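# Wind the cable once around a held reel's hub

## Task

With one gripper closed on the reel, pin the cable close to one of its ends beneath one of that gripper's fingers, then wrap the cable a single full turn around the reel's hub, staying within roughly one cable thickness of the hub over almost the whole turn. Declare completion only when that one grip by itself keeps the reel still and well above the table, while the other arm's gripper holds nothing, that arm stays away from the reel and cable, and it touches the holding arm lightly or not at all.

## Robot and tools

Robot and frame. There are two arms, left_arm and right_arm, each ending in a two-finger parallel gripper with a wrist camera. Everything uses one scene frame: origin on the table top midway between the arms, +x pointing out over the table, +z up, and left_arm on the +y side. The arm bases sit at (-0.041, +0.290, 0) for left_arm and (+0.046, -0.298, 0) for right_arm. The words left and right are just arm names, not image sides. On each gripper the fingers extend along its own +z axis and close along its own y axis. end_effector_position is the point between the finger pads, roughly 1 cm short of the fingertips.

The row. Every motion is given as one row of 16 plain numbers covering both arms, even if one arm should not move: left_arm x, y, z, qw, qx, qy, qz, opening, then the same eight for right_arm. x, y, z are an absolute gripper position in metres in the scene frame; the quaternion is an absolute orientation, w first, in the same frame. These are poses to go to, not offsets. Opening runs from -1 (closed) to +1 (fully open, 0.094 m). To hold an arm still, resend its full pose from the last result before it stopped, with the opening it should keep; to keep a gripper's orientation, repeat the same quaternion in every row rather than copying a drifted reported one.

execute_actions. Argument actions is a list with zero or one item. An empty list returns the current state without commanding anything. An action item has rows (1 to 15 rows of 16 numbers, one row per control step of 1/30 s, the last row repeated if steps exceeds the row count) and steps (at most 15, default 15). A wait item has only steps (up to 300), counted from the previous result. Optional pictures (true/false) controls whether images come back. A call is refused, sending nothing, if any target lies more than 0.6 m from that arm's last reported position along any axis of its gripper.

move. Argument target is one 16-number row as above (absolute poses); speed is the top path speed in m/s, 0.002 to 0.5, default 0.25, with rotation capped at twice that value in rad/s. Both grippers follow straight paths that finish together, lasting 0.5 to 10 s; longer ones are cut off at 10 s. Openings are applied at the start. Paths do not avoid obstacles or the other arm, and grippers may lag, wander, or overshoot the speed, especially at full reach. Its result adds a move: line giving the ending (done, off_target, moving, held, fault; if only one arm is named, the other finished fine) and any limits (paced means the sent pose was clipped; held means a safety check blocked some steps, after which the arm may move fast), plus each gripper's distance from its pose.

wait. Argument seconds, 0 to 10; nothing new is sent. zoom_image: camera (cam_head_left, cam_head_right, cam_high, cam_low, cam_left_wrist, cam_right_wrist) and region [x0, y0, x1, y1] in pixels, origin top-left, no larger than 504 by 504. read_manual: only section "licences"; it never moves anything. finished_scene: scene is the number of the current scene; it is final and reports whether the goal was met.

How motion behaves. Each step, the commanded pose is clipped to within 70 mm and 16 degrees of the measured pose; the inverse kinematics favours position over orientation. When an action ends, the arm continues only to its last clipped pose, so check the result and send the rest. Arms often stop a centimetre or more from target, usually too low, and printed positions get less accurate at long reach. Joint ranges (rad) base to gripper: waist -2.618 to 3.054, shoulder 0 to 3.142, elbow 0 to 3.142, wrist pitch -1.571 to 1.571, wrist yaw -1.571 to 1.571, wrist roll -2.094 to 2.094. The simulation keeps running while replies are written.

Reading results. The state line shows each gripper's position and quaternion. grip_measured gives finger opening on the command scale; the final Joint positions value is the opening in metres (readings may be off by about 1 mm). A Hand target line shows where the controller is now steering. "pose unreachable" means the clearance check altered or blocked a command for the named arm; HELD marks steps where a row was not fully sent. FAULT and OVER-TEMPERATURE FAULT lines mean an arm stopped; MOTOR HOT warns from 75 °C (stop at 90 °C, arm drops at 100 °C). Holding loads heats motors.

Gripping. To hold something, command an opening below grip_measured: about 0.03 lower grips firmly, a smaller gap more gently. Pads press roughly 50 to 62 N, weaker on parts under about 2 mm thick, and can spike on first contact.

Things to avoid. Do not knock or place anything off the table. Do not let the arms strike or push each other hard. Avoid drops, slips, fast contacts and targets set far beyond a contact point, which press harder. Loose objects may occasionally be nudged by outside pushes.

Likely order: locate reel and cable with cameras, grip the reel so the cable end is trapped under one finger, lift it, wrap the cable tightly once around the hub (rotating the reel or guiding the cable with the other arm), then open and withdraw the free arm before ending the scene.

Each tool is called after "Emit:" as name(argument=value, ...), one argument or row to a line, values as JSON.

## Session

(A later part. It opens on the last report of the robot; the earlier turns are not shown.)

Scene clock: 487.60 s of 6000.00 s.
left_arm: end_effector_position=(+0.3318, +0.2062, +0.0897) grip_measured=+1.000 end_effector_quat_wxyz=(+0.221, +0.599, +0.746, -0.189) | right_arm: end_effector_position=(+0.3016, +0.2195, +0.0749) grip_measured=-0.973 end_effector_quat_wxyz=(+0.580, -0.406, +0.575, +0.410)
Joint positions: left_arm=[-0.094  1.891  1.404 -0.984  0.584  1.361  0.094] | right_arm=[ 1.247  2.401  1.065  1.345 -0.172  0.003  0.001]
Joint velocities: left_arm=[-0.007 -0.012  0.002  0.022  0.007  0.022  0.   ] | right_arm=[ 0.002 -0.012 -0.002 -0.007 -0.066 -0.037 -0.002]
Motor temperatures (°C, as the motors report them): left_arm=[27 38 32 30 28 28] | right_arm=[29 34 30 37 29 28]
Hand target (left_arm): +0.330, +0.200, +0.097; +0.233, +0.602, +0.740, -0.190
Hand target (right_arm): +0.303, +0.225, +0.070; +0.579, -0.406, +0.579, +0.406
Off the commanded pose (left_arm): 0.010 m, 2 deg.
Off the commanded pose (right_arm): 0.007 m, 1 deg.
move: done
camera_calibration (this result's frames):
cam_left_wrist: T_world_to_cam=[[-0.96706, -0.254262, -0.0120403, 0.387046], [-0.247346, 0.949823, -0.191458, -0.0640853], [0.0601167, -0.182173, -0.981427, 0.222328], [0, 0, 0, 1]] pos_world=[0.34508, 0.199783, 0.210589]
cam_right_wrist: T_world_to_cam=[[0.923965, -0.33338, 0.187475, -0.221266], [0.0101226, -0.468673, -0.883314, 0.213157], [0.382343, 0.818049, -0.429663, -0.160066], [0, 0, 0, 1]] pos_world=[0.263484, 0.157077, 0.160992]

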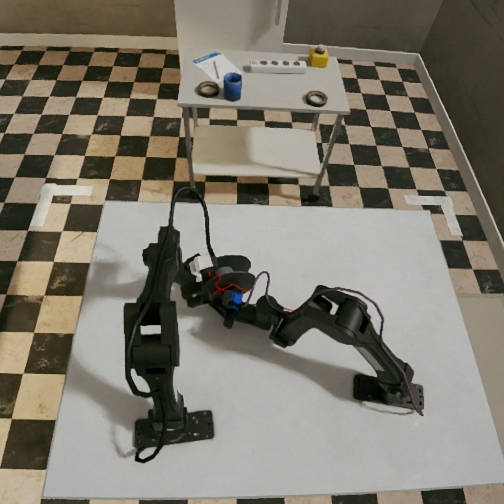

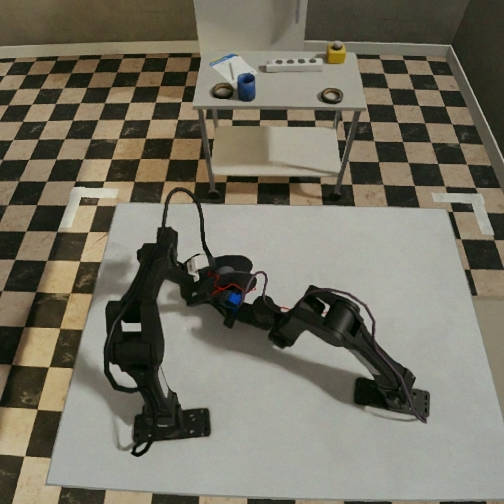

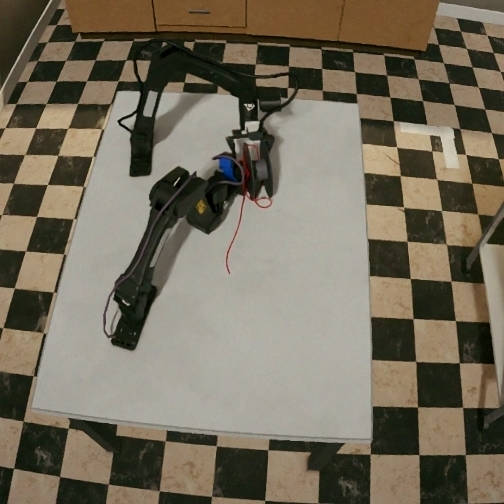

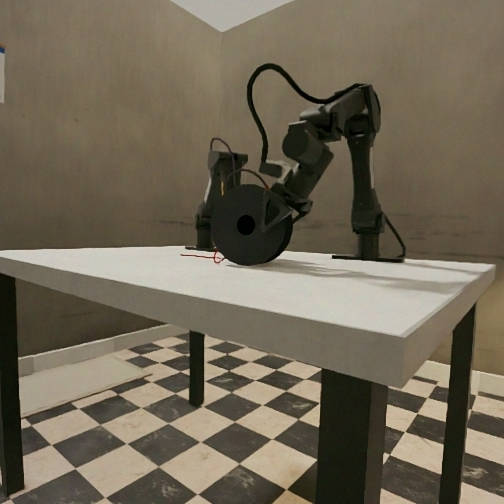

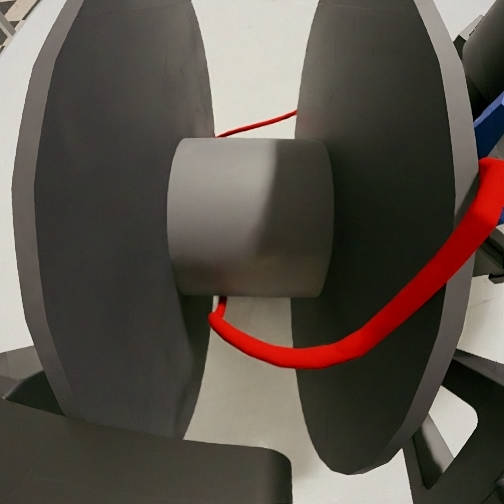

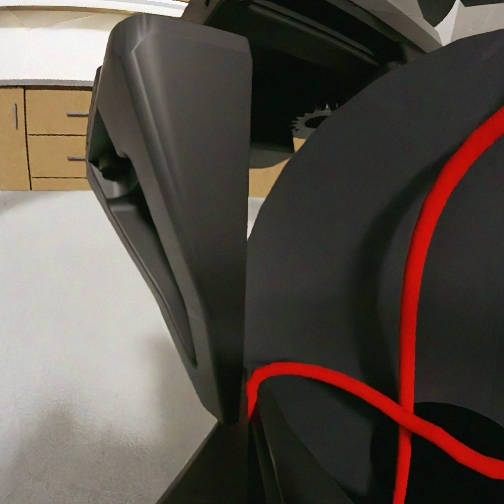

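Emit:
move(
  target=[0.33,0.20,0.097,0.233,0.601,0.739,-0.189,1,0.308,0.24,0.058,0.579,-0.406,0.579,0.406,-1],
  speed=0.02,
)

Emit:
move(
  target=[0.33,0.20,0.097,0.233,0.601,0.739,-0.189,0.45,0.308,0.24,0.058,0.579,-0.406,0.579,0.406,-1],
)

Scene clock: 496.50 s of 6000.00 s.
left_arm: end_effector_position=(+0.3327, +0.2066, +0.0896) grip_measured=+1.000 end_effector_quat_wxyz=(+0.222, +0.600, +0.746, -0.187) | right_arm: end_effector_position=(+0.3056, +0.2354, +0.0646) grip_measured=-0.973 end_effector_quat_wxyz=(+0.581, -0.406, +0.572, +0.413)
Joint positions: left_arm=[-0.094  1.891  1.404 -0.981  0.581  1.36   0.094] | right_arm=[ 1.255  2.47   1.153  1.333 -0.169  0.003  0.001]
Joint velocities: left_arm=[-0.002 -0.002  0.007 -0.007  0.095  0.11   0.   ] | right_arm=[-0.012 -0.017  0.007  0.037  0.022 -0.007  0.   ]
Motor temperatures (°C, as the motors report them): left_arm=[27 38 32 30 28 28] | right_arm=[29 34 30 37 29 28]
Hand target (left_arm): +0.330, +0.200, +0.097; +0.233, +0.602, +0.740, -0.190
Hand target (right_arm): +0.308, +0.240, +0.058; +0.579, -0.406, +0.579, +0.406
Off the commanded pose (left_arm): 0.010 m, 2 deg.
Off the commanded pose (right_arm): 0.008 m, 1 deg.
After step 180, 1.30 s passed at rest.
move: done
camera_calibration (this result's frames):
cam_left_wrist: T_world_to_cam=[[-0.966716, -0.255373, -0.015626, 0.388389], [-0.247877, 0.949968, -0.190046, -0.0642366], [0.063377, -0.179847, -0.981651, 0.220663], [0, 0, 0, 1]] pos_world=[0.345554, 0.199893, 0.210476]
cam_right_wrist: T_world_to_cam=[[0.925058, -0.329801, 0.188413, -0.218914], [0.0150308, -0.463877, -0.885772, 0.209009], [0.379529, 0.822223, -0.424155, -0.179474], [0, 0, 0, 1]] pos_world=[0.267482, 0.172324, 0.150255]

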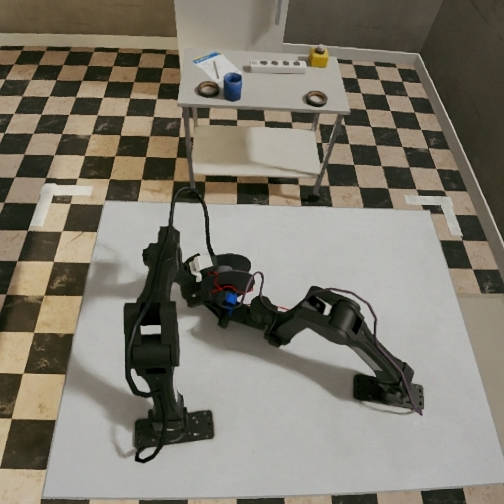

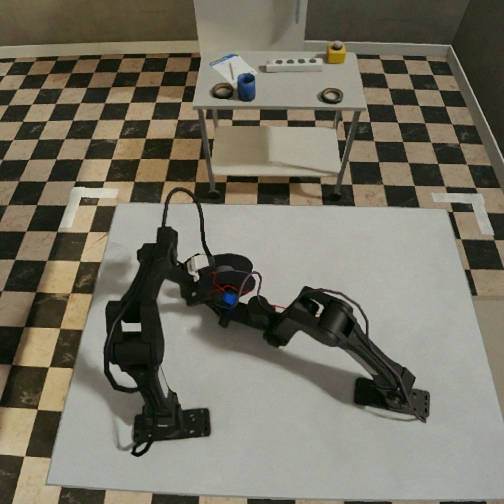

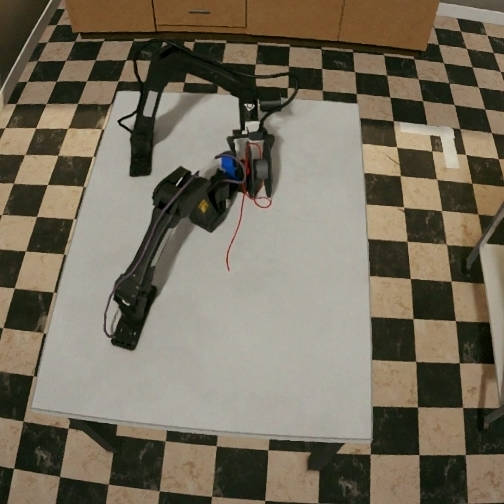

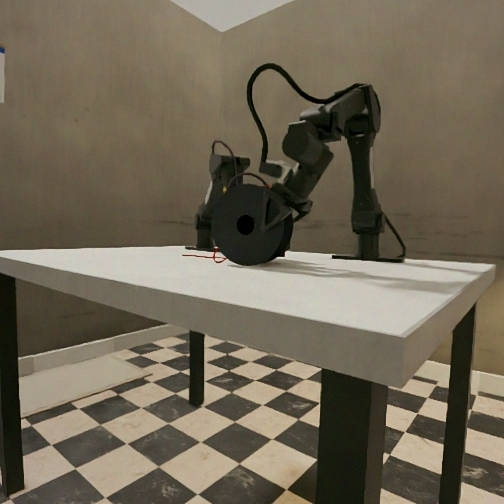

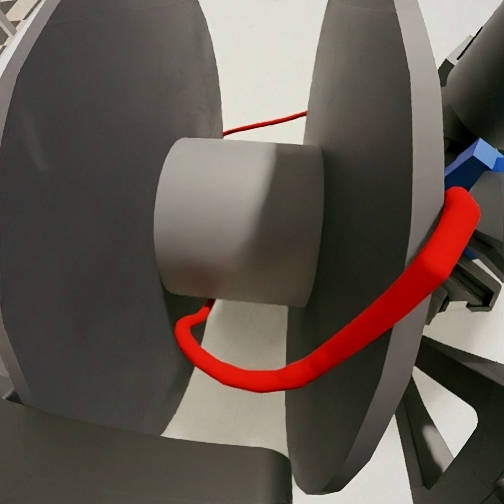

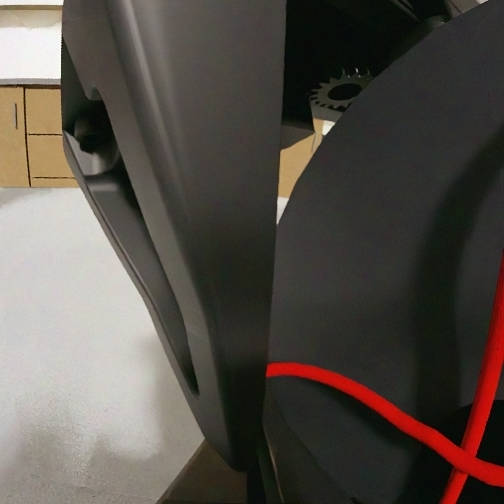

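Scene clock: 497.20 s of 6000.00 s.
left_arm: end_effector_position=(+0.3390, +0.2083, +0.0896) grip_measured=+0.453 end_effector_quat_wxyz=(+0.230, +0.603, +0.744, -0.175) | right_arm: end_effector_position=(+0.3028, +0.2366, +0.0646) grip_measured=-0.973 end_effector_quat_wxyz=(+0.579, -0.409, +0.570, +0.415)
Joint positions: left_arm=[-0.093  1.891  1.404 -0.952  0.573  1.36   0.068] | right_arm=[ 1.258  2.47   1.153  1.333 -0.176  0.002  0.001]
Joint velocities: left_arm=[ 0.002 -0.022 -0.002 -0.051  0.095 -0.051  0.   ] | right_arm=[ 0.002 -0.007 -0.012  0.007 -0.007 -0.051 -0.   ]
Motor temperatures (°C, as the motors report them): left_arm=[27 38 32 30 28 28] | right_arm=[29 34 30 37 29 28]
Hand target (left_arm): +0.330, +0.200, +0.097; +0.233, +0.602, +0.740, -0.189
Hand target (right_arm): +0.308, +0.240, +0.058; +0.579, -0.406, +0.579, +0.406
Off the commanded pose (left_arm): 0.014 m, 2 deg.
Off the commanded pose (right_arm): 0.009 m, 2 deg.
move: off_target (left_arm)
camera_calibration (this result's frames):
cam_left_wrist: T_world_to_cam=[[-0.965491, -0.256435, -0.0454825, 0.397445], [-0.243799, 0.95134, -0.18845, -0.0661126], [0.0915946, -0.170858, -0.981029, 0.209034], [0, 0, 0, 1]] pos_world=[0.348465, 0.200529, 0.210686]
cam_right_wrist: T_world_to_cam=[[0.928195, -0.320583, 0.188892, -0.219106], [0.0200313, -0.463858, -0.885683, 0.208073], [0.371554, 0.82587, -0.424129, -0.177842], [0, 0, 0, 1]] pos_world=[0.265283, 0.173149, 0.150246]

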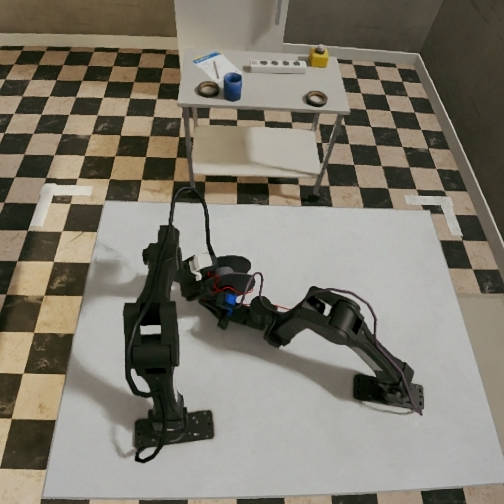

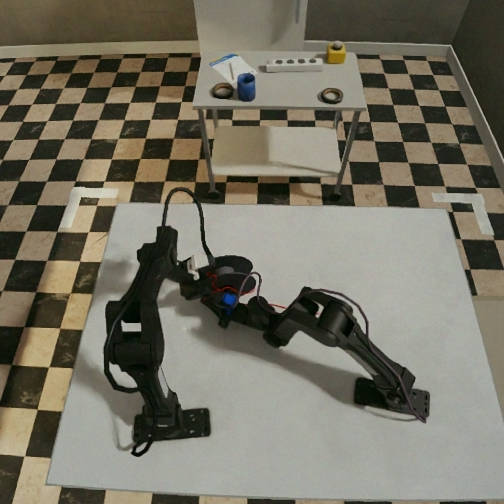

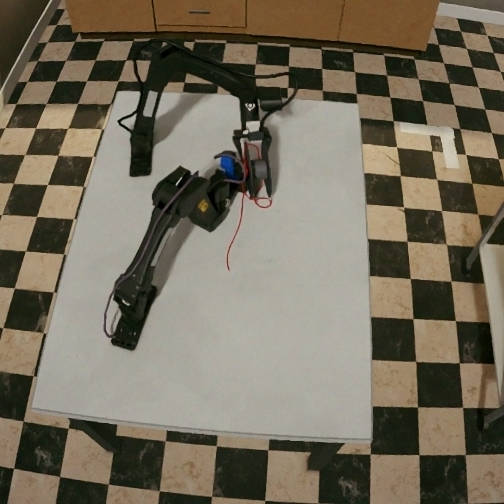

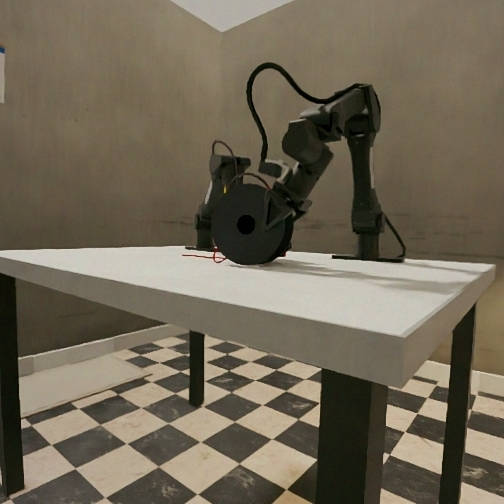

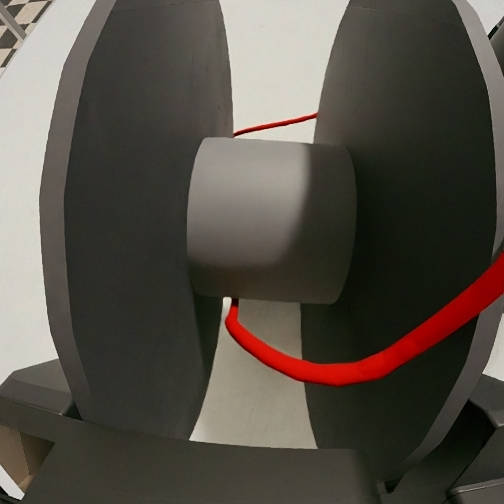

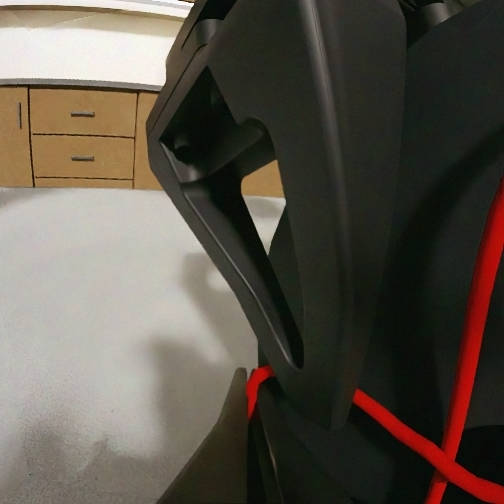

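Cable is behind the finger. Close.

Emit:
move(
  target=[0.336,0.202,0.097,0.233,0.601,0.739,-0.189,0.2,0.303,0.24,0.058,0.579,-0.406,0.579,0.406,-1],
)

Emit:
move(
  target=[0.336,0.202,0.097,0.233,0.601,0.739,-0.189,0.2,0.295,0.24,0.058,0.579,-0.406,0.579,0.406,-0.8],
)

Emit:
move(
  target=[0.336,0.202,0.097,0.233,0.601,0.739,-0.189,0.2,0.245,0.10,0.09,0.579,-0.406,0.579,0.406,-0.8],
  speed=0.1,
)

Scene clock: 501.87 s of 6000.00 s.
left_arm: end_effector_position=(+0.3417, +0.2091, +0.0895) grip_measured=+0.280 end_effector_quat_wxyz=(+0.233, +0.604, +0.743, -0.170) | right_arm: end_effector_position=(+0.3021, +0.2372, +0.0653) grip_measured=-0.973 end_effector_quat_wxyz=(+0.581, -0.407, +0.570, +0.414)
Joint positions: left_arm=[-0.093  1.891  1.404 -0.94   0.569  1.361  0.06 ] | right_arm=[ 1.264  2.47   1.153  1.336 -0.163  0.002  0.001]
Joint velocities: left_arm=[-0.007 -0.022  0.002  0.037  0.051  0.022  0.001] | right_arm=[ 0.002 -0.002 -0.002  0.022 -0.022  0.037 -0.001]
Motor temperatures (°C, as the motors report them): left_arm=[27 38 32 30 29 28] | right_arm=[29 34 30 37 29 28]
Hand target (left_arm): +0.336, +0.202, +0.097; +0.234, +0.602, +0.740, -0.189
Hand target (right_arm): +0.303, +0.240, +0.058; +0.579, -0.406, +0.579, +0.406
Off the commanded pose (left_arm): 0.012 m, 2 deg.
Off the commanded pose (right_arm): 0.008 m, 1 deg.
move: off_target (left_arm)
camera_calibration (this result's frames):
cam_left_wrist: T_world_to_cam=[[-0.964857, -0.256133, -0.0587095, 0.401136], [-0.241405, 0.952239, -0.186987, -0.0672932], [0.103799, -0.166243, -0.980607, 0.203706], [0, 0, 0, 1]] pos_world=[0.34965, 0.200688, 0.210723]
cam_right_wrist: T_world_to_cam=[[0.925606, -0.327826, 0.189167, -0.215878], [0.0178043, -0.461528, -0.886947, 0.209253], [0.37807, 0.824331, -0.421357, -0.17955], [0, 0, 0, 1]] pos_world=[0.263975, 0.173815, 0.150779]

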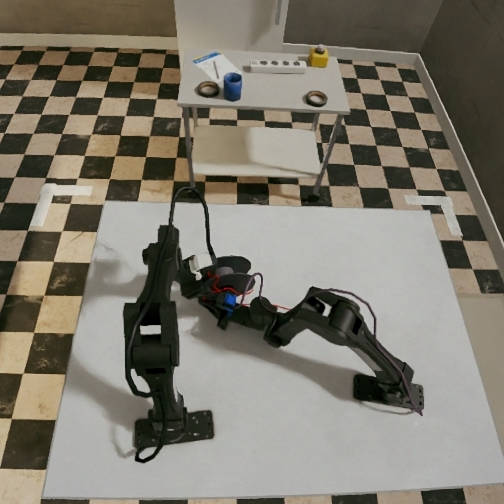

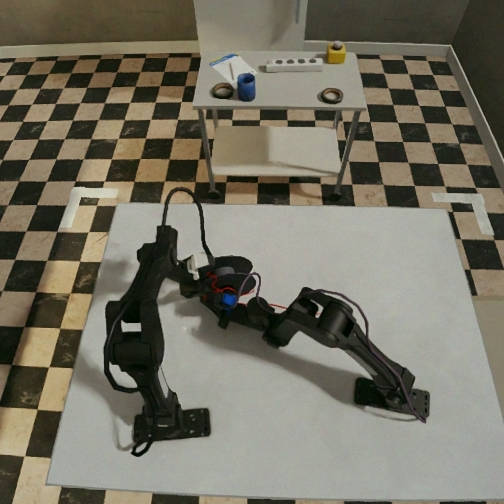

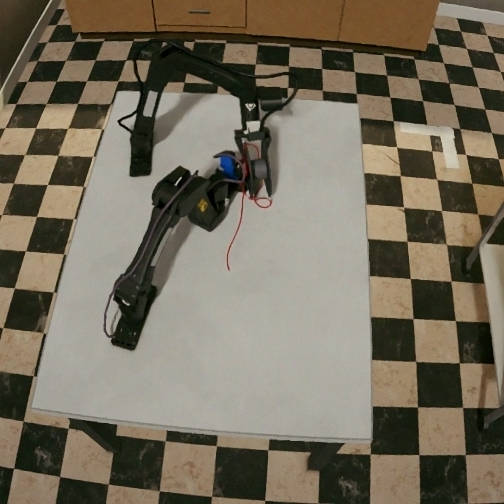

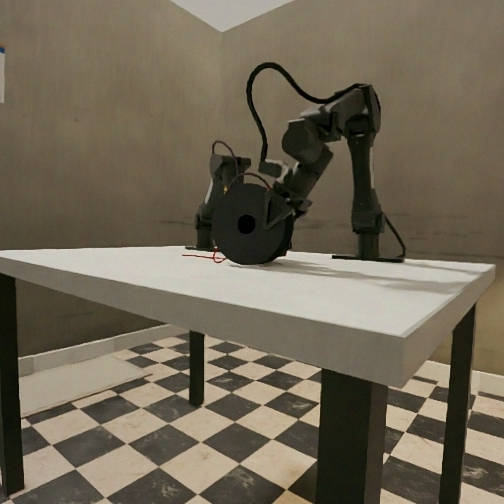

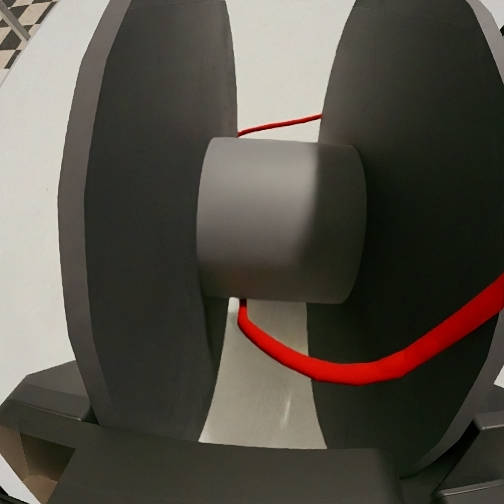

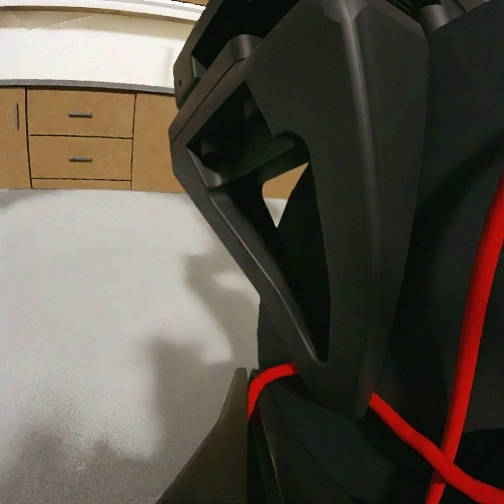

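Scene clock: 502.57 s of 6000.00 s.
left_arm: end_effector_position=(+0.3424, +0.2090, +0.0897) grip_measured=+0.280 end_effector_quat_wxyz=(+0.234, +0.605, +0.742, -0.169) | right_arm: end_effector_position=(+0.2987, +0.2393, +0.0655) grip_measured=-0.803 end_effector_quat_wxyz=(+0.584, -0.403, +0.573, +0.411)
Joint positions: left_arm=[-0.093  1.891  1.404 -0.937  0.57   1.362  0.06 ] | right_arm=[ 1.278  2.47   1.153  1.337 -0.137  0.002  0.009]
Joint velocities: left_arm=[ 0.007  0.002  0.002  0.007 -0.081 -0.037  0.001] | right_arm=[ 0.012  0.007 -0.002 -0.081 -0.022 -0.007 -0.   ]
Motor temperatures (°C, as the motors report them): left_arm=[27 38 32 30 29 28] | right_arm=[29 34 30 37 29 28]
Hand target (left_arm): +0.336, +0.202, +0.097; +0.234, +0.601, +0.740, -0.189
Hand target (right_arm): +0.295, +0.240, +0.058; +0.579, -0.406, +0.579, +0.406
Off the commanded pose (left_arm): 0.012 m, 2 deg.
Off the commanded pose (right_arm): 0.008 m, 1 deg.
move: off_target (left_arm)
camera_calibration (this result's frames):
cam_left_wrist: T_world_to_cam=[[-0.964906, -0.255135, -0.062147, 0.401876], [-0.2397, 0.952405, -0.188329, -0.067515], [0.107238, -0.166824, -0.980138, 0.202691], [0, 0, 0, 1]] pos_world=[0.349853, 0.200648, 0.210925]
cam_right_wrist: T_world_to_cam=[[0.921681, -0.338916, 0.188786, -0.208267], [0.0122775, -0.4609, -0.887367, 0.211998], [0.387754, 0.820187, -0.420642, -0.181893], [0, 0, 0, 1]] pos_world=[0.259882, 0.176311, 0.150926]

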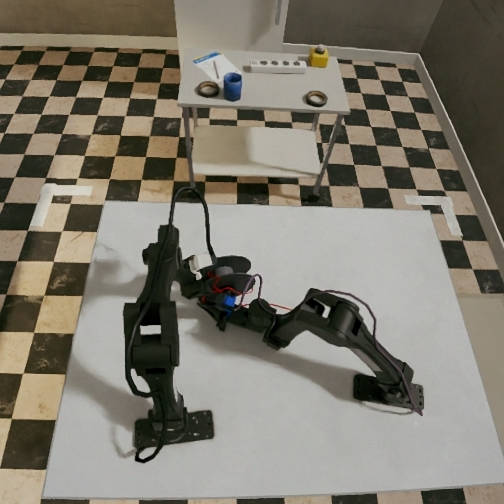

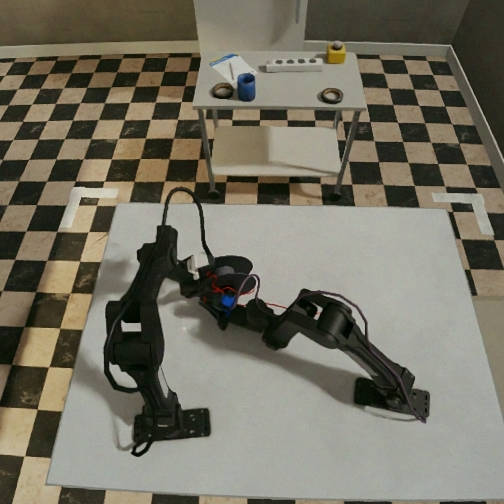

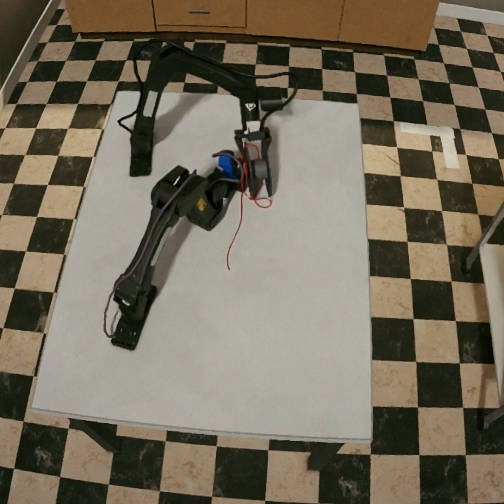

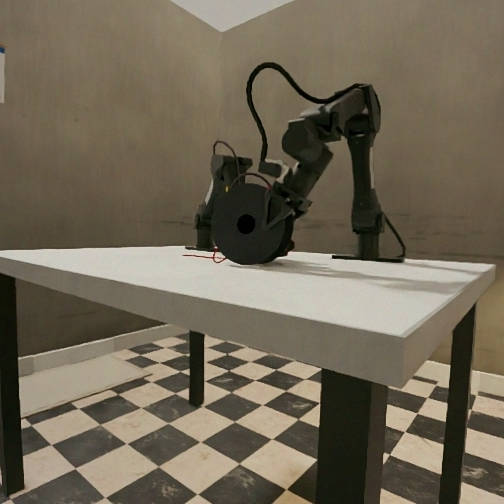

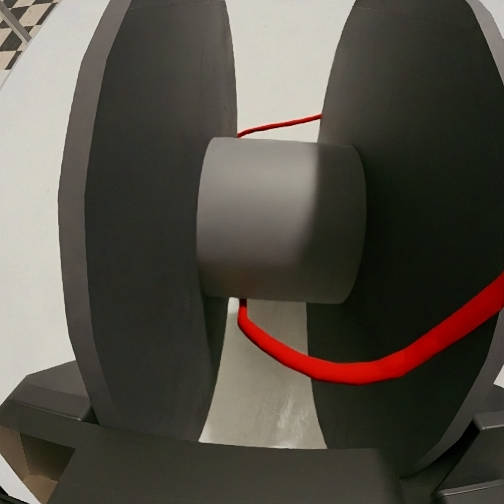

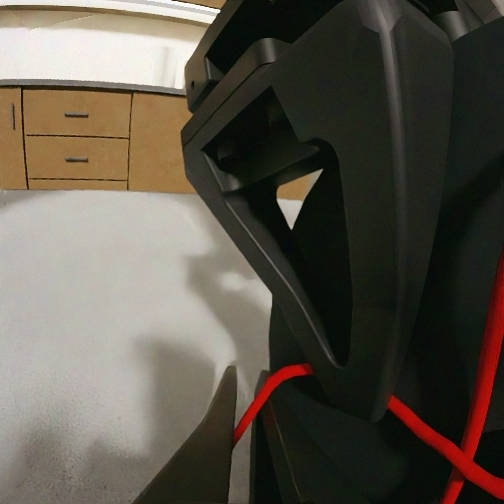

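Scene clock: 504.40 s of 6000.00 s.
left_arm: end_effector_position=(+0.3424, +0.2090, +0.0897) grip_measured=+0.280 end_effector_quat_wxyz=(+0.234, +0.605, +0.742, -0.169) | right_arm: end_effector_position=(+0.2460, +0.1047, +0.0865) grip_measured=-0.803 end_effector_quat_wxyz=(+0.566, -0.413, +0.592, +0.398)
Joint positions: left_arm=[-0.093  1.891  1.404 -0.937  0.57   1.362  0.06 ] | right_arm=[ 1.224  2.112  0.488  1.581 -0.185 -0.004  0.009]
Joint velocities: left_arm=[ 0.002  0.007  0.007  0.007 -0.022 -0.037  0.   ] | right_arm=[-0.007 -0.032 -0.007 -0.037 -0.139 -0.095 -0.001]
Motor temperatures (°C, as the motors report them): left_arm=[27 38 32 30 29 28] | right_arm=[29 34 30 38 29 28]
Hand target (left_arm): +0.336, +0.202, +0.097; +0.234, +0.601, +0.740, -0.189
Hand target (right_arm): +0.245, +0.100, +0.088; +0.566, -0.416, +0.591, +0.397
Off the commanded pose (left_arm): 0.012 m, 2 deg.
Off the commanded pose (right_arm): 0.006 m, 2 deg.
joint sent to its limit (right arm) — the command would take joint 4 (wrist pitch) past its upper limit, so that joint was sent only as far as its limit.
move: off_target (left_arm)
camera_calibration (this result's frames):
cam_left_wrist: T_world_to_cam=[[-0.964906, -0.255135, -0.062147, 0.401876], [-0.2397, 0.952405, -0.188329, -0.067515], [0.107238, -0.166824, -0.980138, 0.202691], [0, 0, 0, 1]] pos_world=[0.349853, 0.200648, 0.210925]
cam_right_wrist: T_world_to_cam=[[0.924587, -0.333287, 0.184548, -0.210207], [-0.0121355, -0.509936, -0.860127, 0.178028], [0.380777, 0.793023, -0.475525, -0.0328723], [0, 0, 0, 1]] pos_world=[0.209033, 0.0467917, 0.176288]

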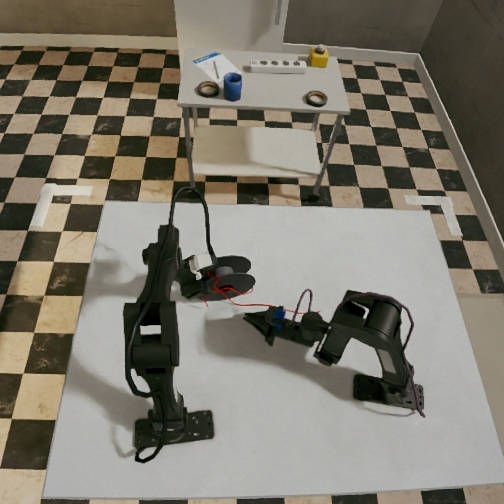

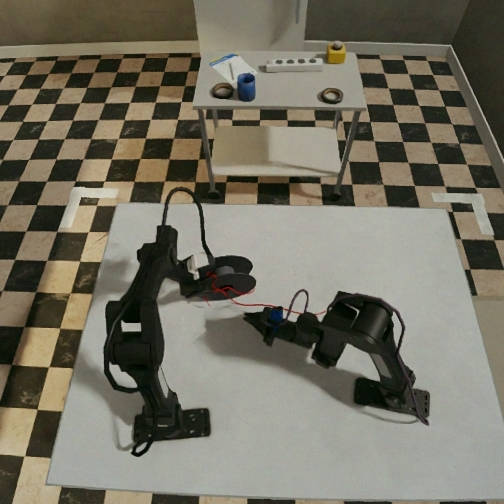

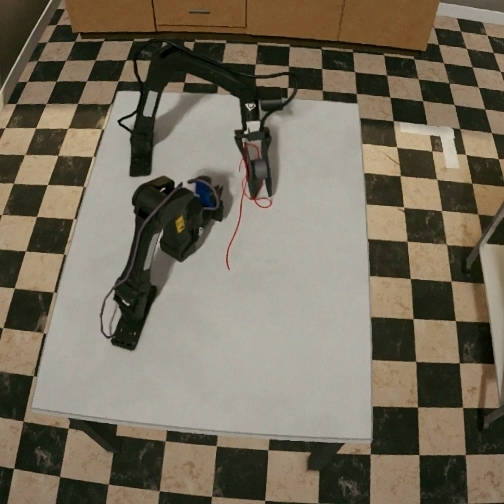

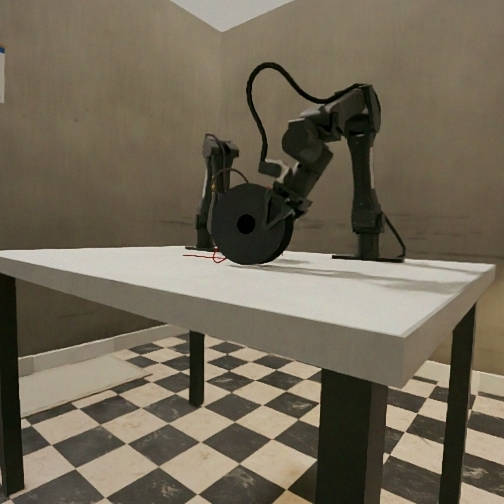

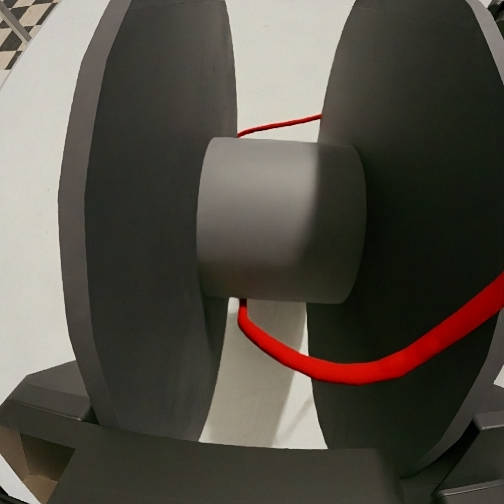

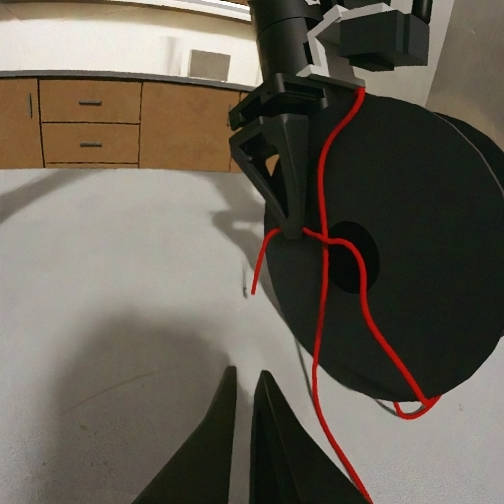

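Emit:
move(
  target=[0.34,0.14,0.19,0.233,0.601,0.739,-0.189,0.2,0.30,-0.09,0.13,0.542,-0.455,0.542,0.455,0.0],
  speed=0.1,
)

Scene clock: 510.23 s of 6000.00 s.
left_arm: end_effector_position=(+0.3357, +0.1481, +0.1637) grip_measured=+0.280 end_effector_quat_wxyz=(+0.201, +0.598, +0.752, -0.192) | right_arm: end_effector_position=(+0.2986, -0.0899, +0.1229) grip_measured=-0.003 end_effector_quat_wxyz=(+0.541, -0.457, +0.546, +0.447)
Joint positions: left_arm=[-0.263  1.891  1.708 -1.221  0.54   1.163  0.06 ] | right_arm=[ 0.333  1.842  0.276  1.523 -1.243 -0.047  0.047]
Joint velocities: left_arm=[ 0.007 -0.007 -0.002 -0.066 -0.066 -0.007  0.   ] | right_arm=[ 0.017 -0.017 -0.007 -0.125 -0.037 -0.081  0.   ]
Motor temperatures (°C, as the motors report them): left_arm=[27 38 32 30 29 28] | right_arm=[29 34 30 38 29 28]
Hand target (left_arm): +0.337, +0.140, +0.190; +0.232, +0.602, +0.740, -0.190
Hand target (right_arm): +0.300, -0.091, +0.126; +0.542, -0.462, +0.542, +0.447
Off the commanded pose (left_arm): 0.028 m, 4 deg.
Off the commanded pose (right_arm): 0.007 m, 1 deg.
move: off_target (left_arm)
camera_calibration (this result's frames):
cam_left_wrist: T_world_to_cam=[[-0.966422, -0.256362, 0.0175375, 0.372121], [-0.255797, 0.95331, -0.160526, 0.00354419], [0.0244341, -0.159622, -0.986876, 0.293662], [0, 0, 0, 1]] pos_world=[0.353357, 0.138894, 0.283851]
cam_right_wrist: T_world_to_cam=[[0.964206, -0.179411, 0.195241, -0.329773], [0.0867543, -0.482345, -0.871675, 0.0851046], [0.250562, 0.857412, -0.449515, 0.160152], [0, 0, 0, 1]] pos_world=[0.270458, -0.155432, 0.21056]

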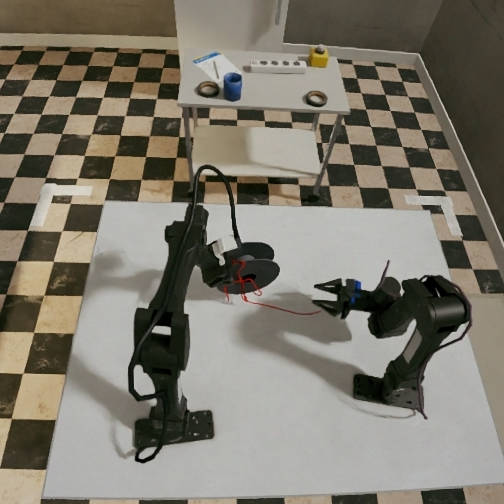

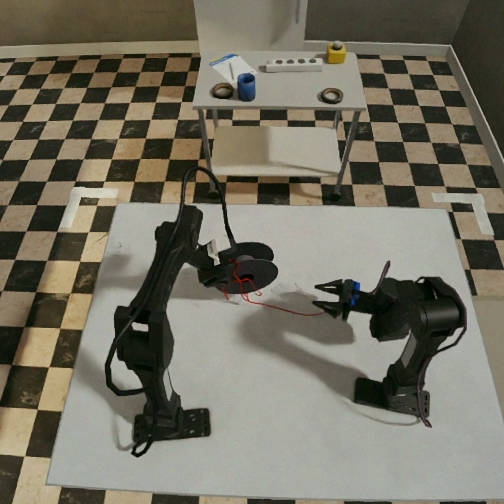

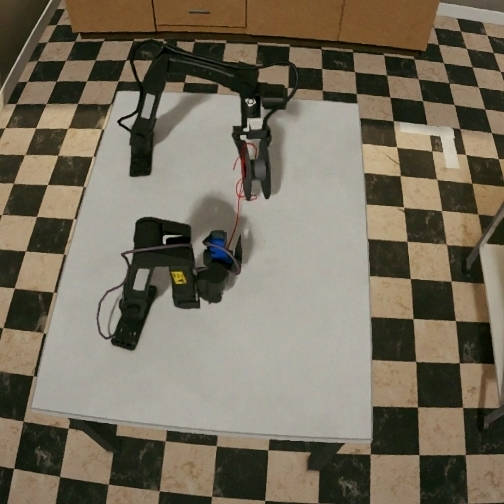

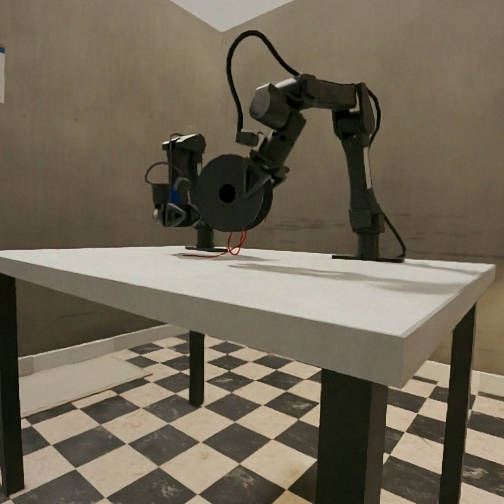

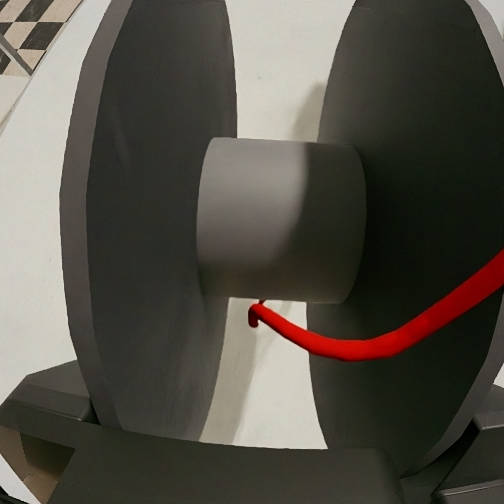

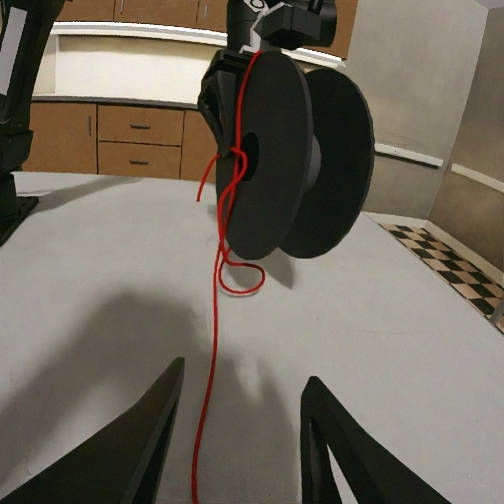

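Emit:
move(
  target=[0.34,0.14,0.25,0.26,0.595,0.735,-0.19,0.2,0.35,0.02,0.10,0.542,-0.455,0.542,0.455,-0.4],
  speed=0.1,
)

Scene clock: 517.43 s of 6000.00 s.
left_arm: end_effector_position=(+0.3383, +0.1448, +0.2280) grip_measured=+0.280 end_effector_quat_wxyz=(+0.231, +0.598, +0.745, -0.185) | right_arm: end_effector_position=(+0.3453, +0.0160, +0.1067) grip_measured=-0.397 end_effector_quat_wxyz=(+0.548, -0.456, +0.533, +0.456)
Joint positions: left_arm=[-0.263  1.891  1.949 -1.397  0.558  1.152  0.06 ] | right_arm=[ 0.661  2.124  0.608  1.543 -0.93   0.007  0.028]
Joint velocities: left_arm=[-0.002 -0.012 -0.022 -0.022  0.022 -0.081  0.001] | right_arm=[-0.017 -0.012  0.007  0.022 -0.007 -0.007 -0.   ]
Motor temperatures (°C, as the motors report them): left_arm=[27 38 33 30 29 28] | right_arm=[29 34 30 37 29 28]
Hand target (left_arm): +0.339, +0.140, +0.250; +0.260, +0.596, +0.735, -0.190
Hand target (right_arm): +0.350, +0.020, +0.103; +0.543, -0.452, +0.540, +0.458
Off the commanded pose (left_arm): 0.023 m, 4 deg.
Off the commanded pose (right_arm): 0.009 m, 1 deg.
move: off_target (left_arm)
camera_calibration (this result's frames):
cam_left_wrist: T_world_to_cam=[[-0.96466, -0.261876, -0.0291989, 0.383574], [-0.250956, 0.946864, -0.20117, 0.0261665], [0.0803292, -0.186733, -0.979121, 0.339747], [0, 0, 0, 1]] pos_world=[0.349293, 0.139115, 0.349117]
cam_right_wrist: T_world_to_cam=[[0.964052, -0.171471, 0.202983, -0.353481], [0.104838, -0.456479, -0.883536, 0.112624], [0.244158, 0.873055, -0.422093, 0.0494355], [0, 0, 0, 1]] pos_world=[0.316897, -0.052361, 0.192124]

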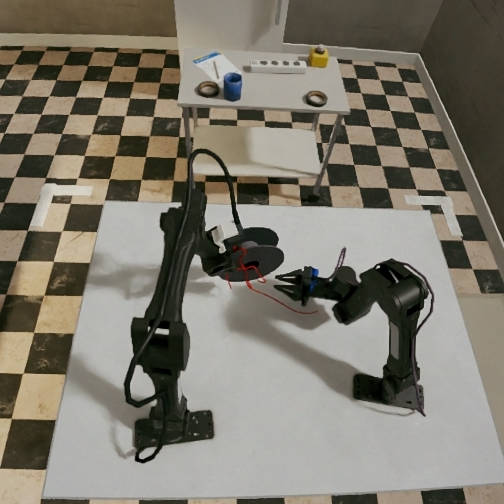

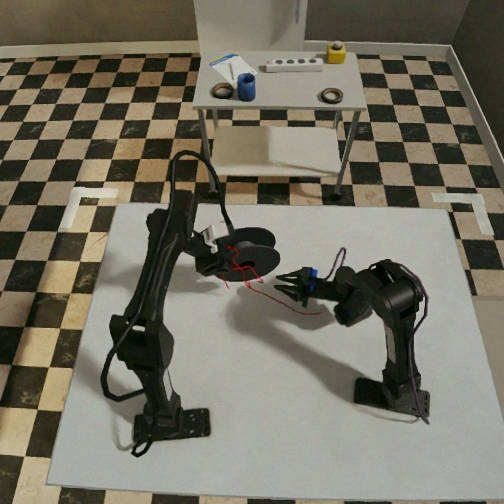

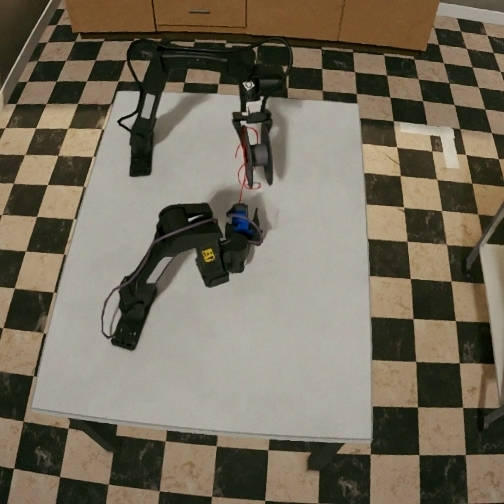

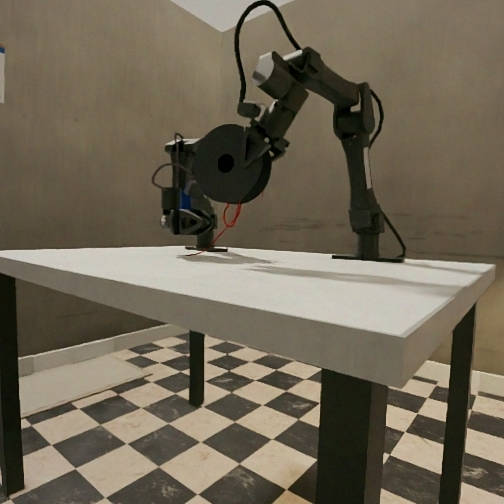

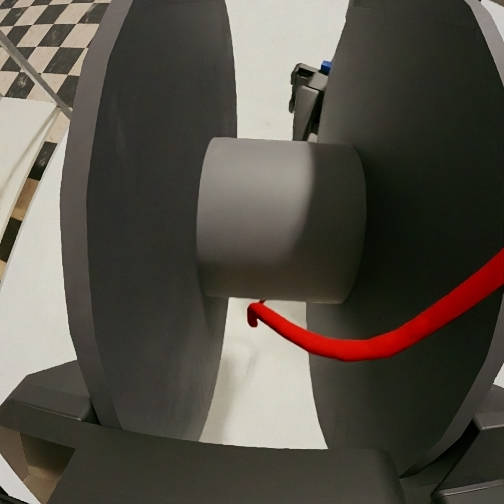

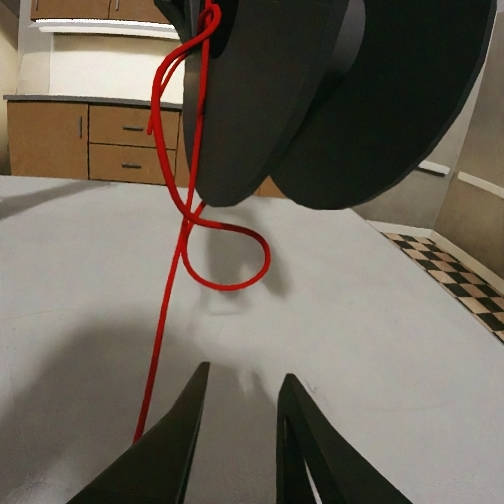

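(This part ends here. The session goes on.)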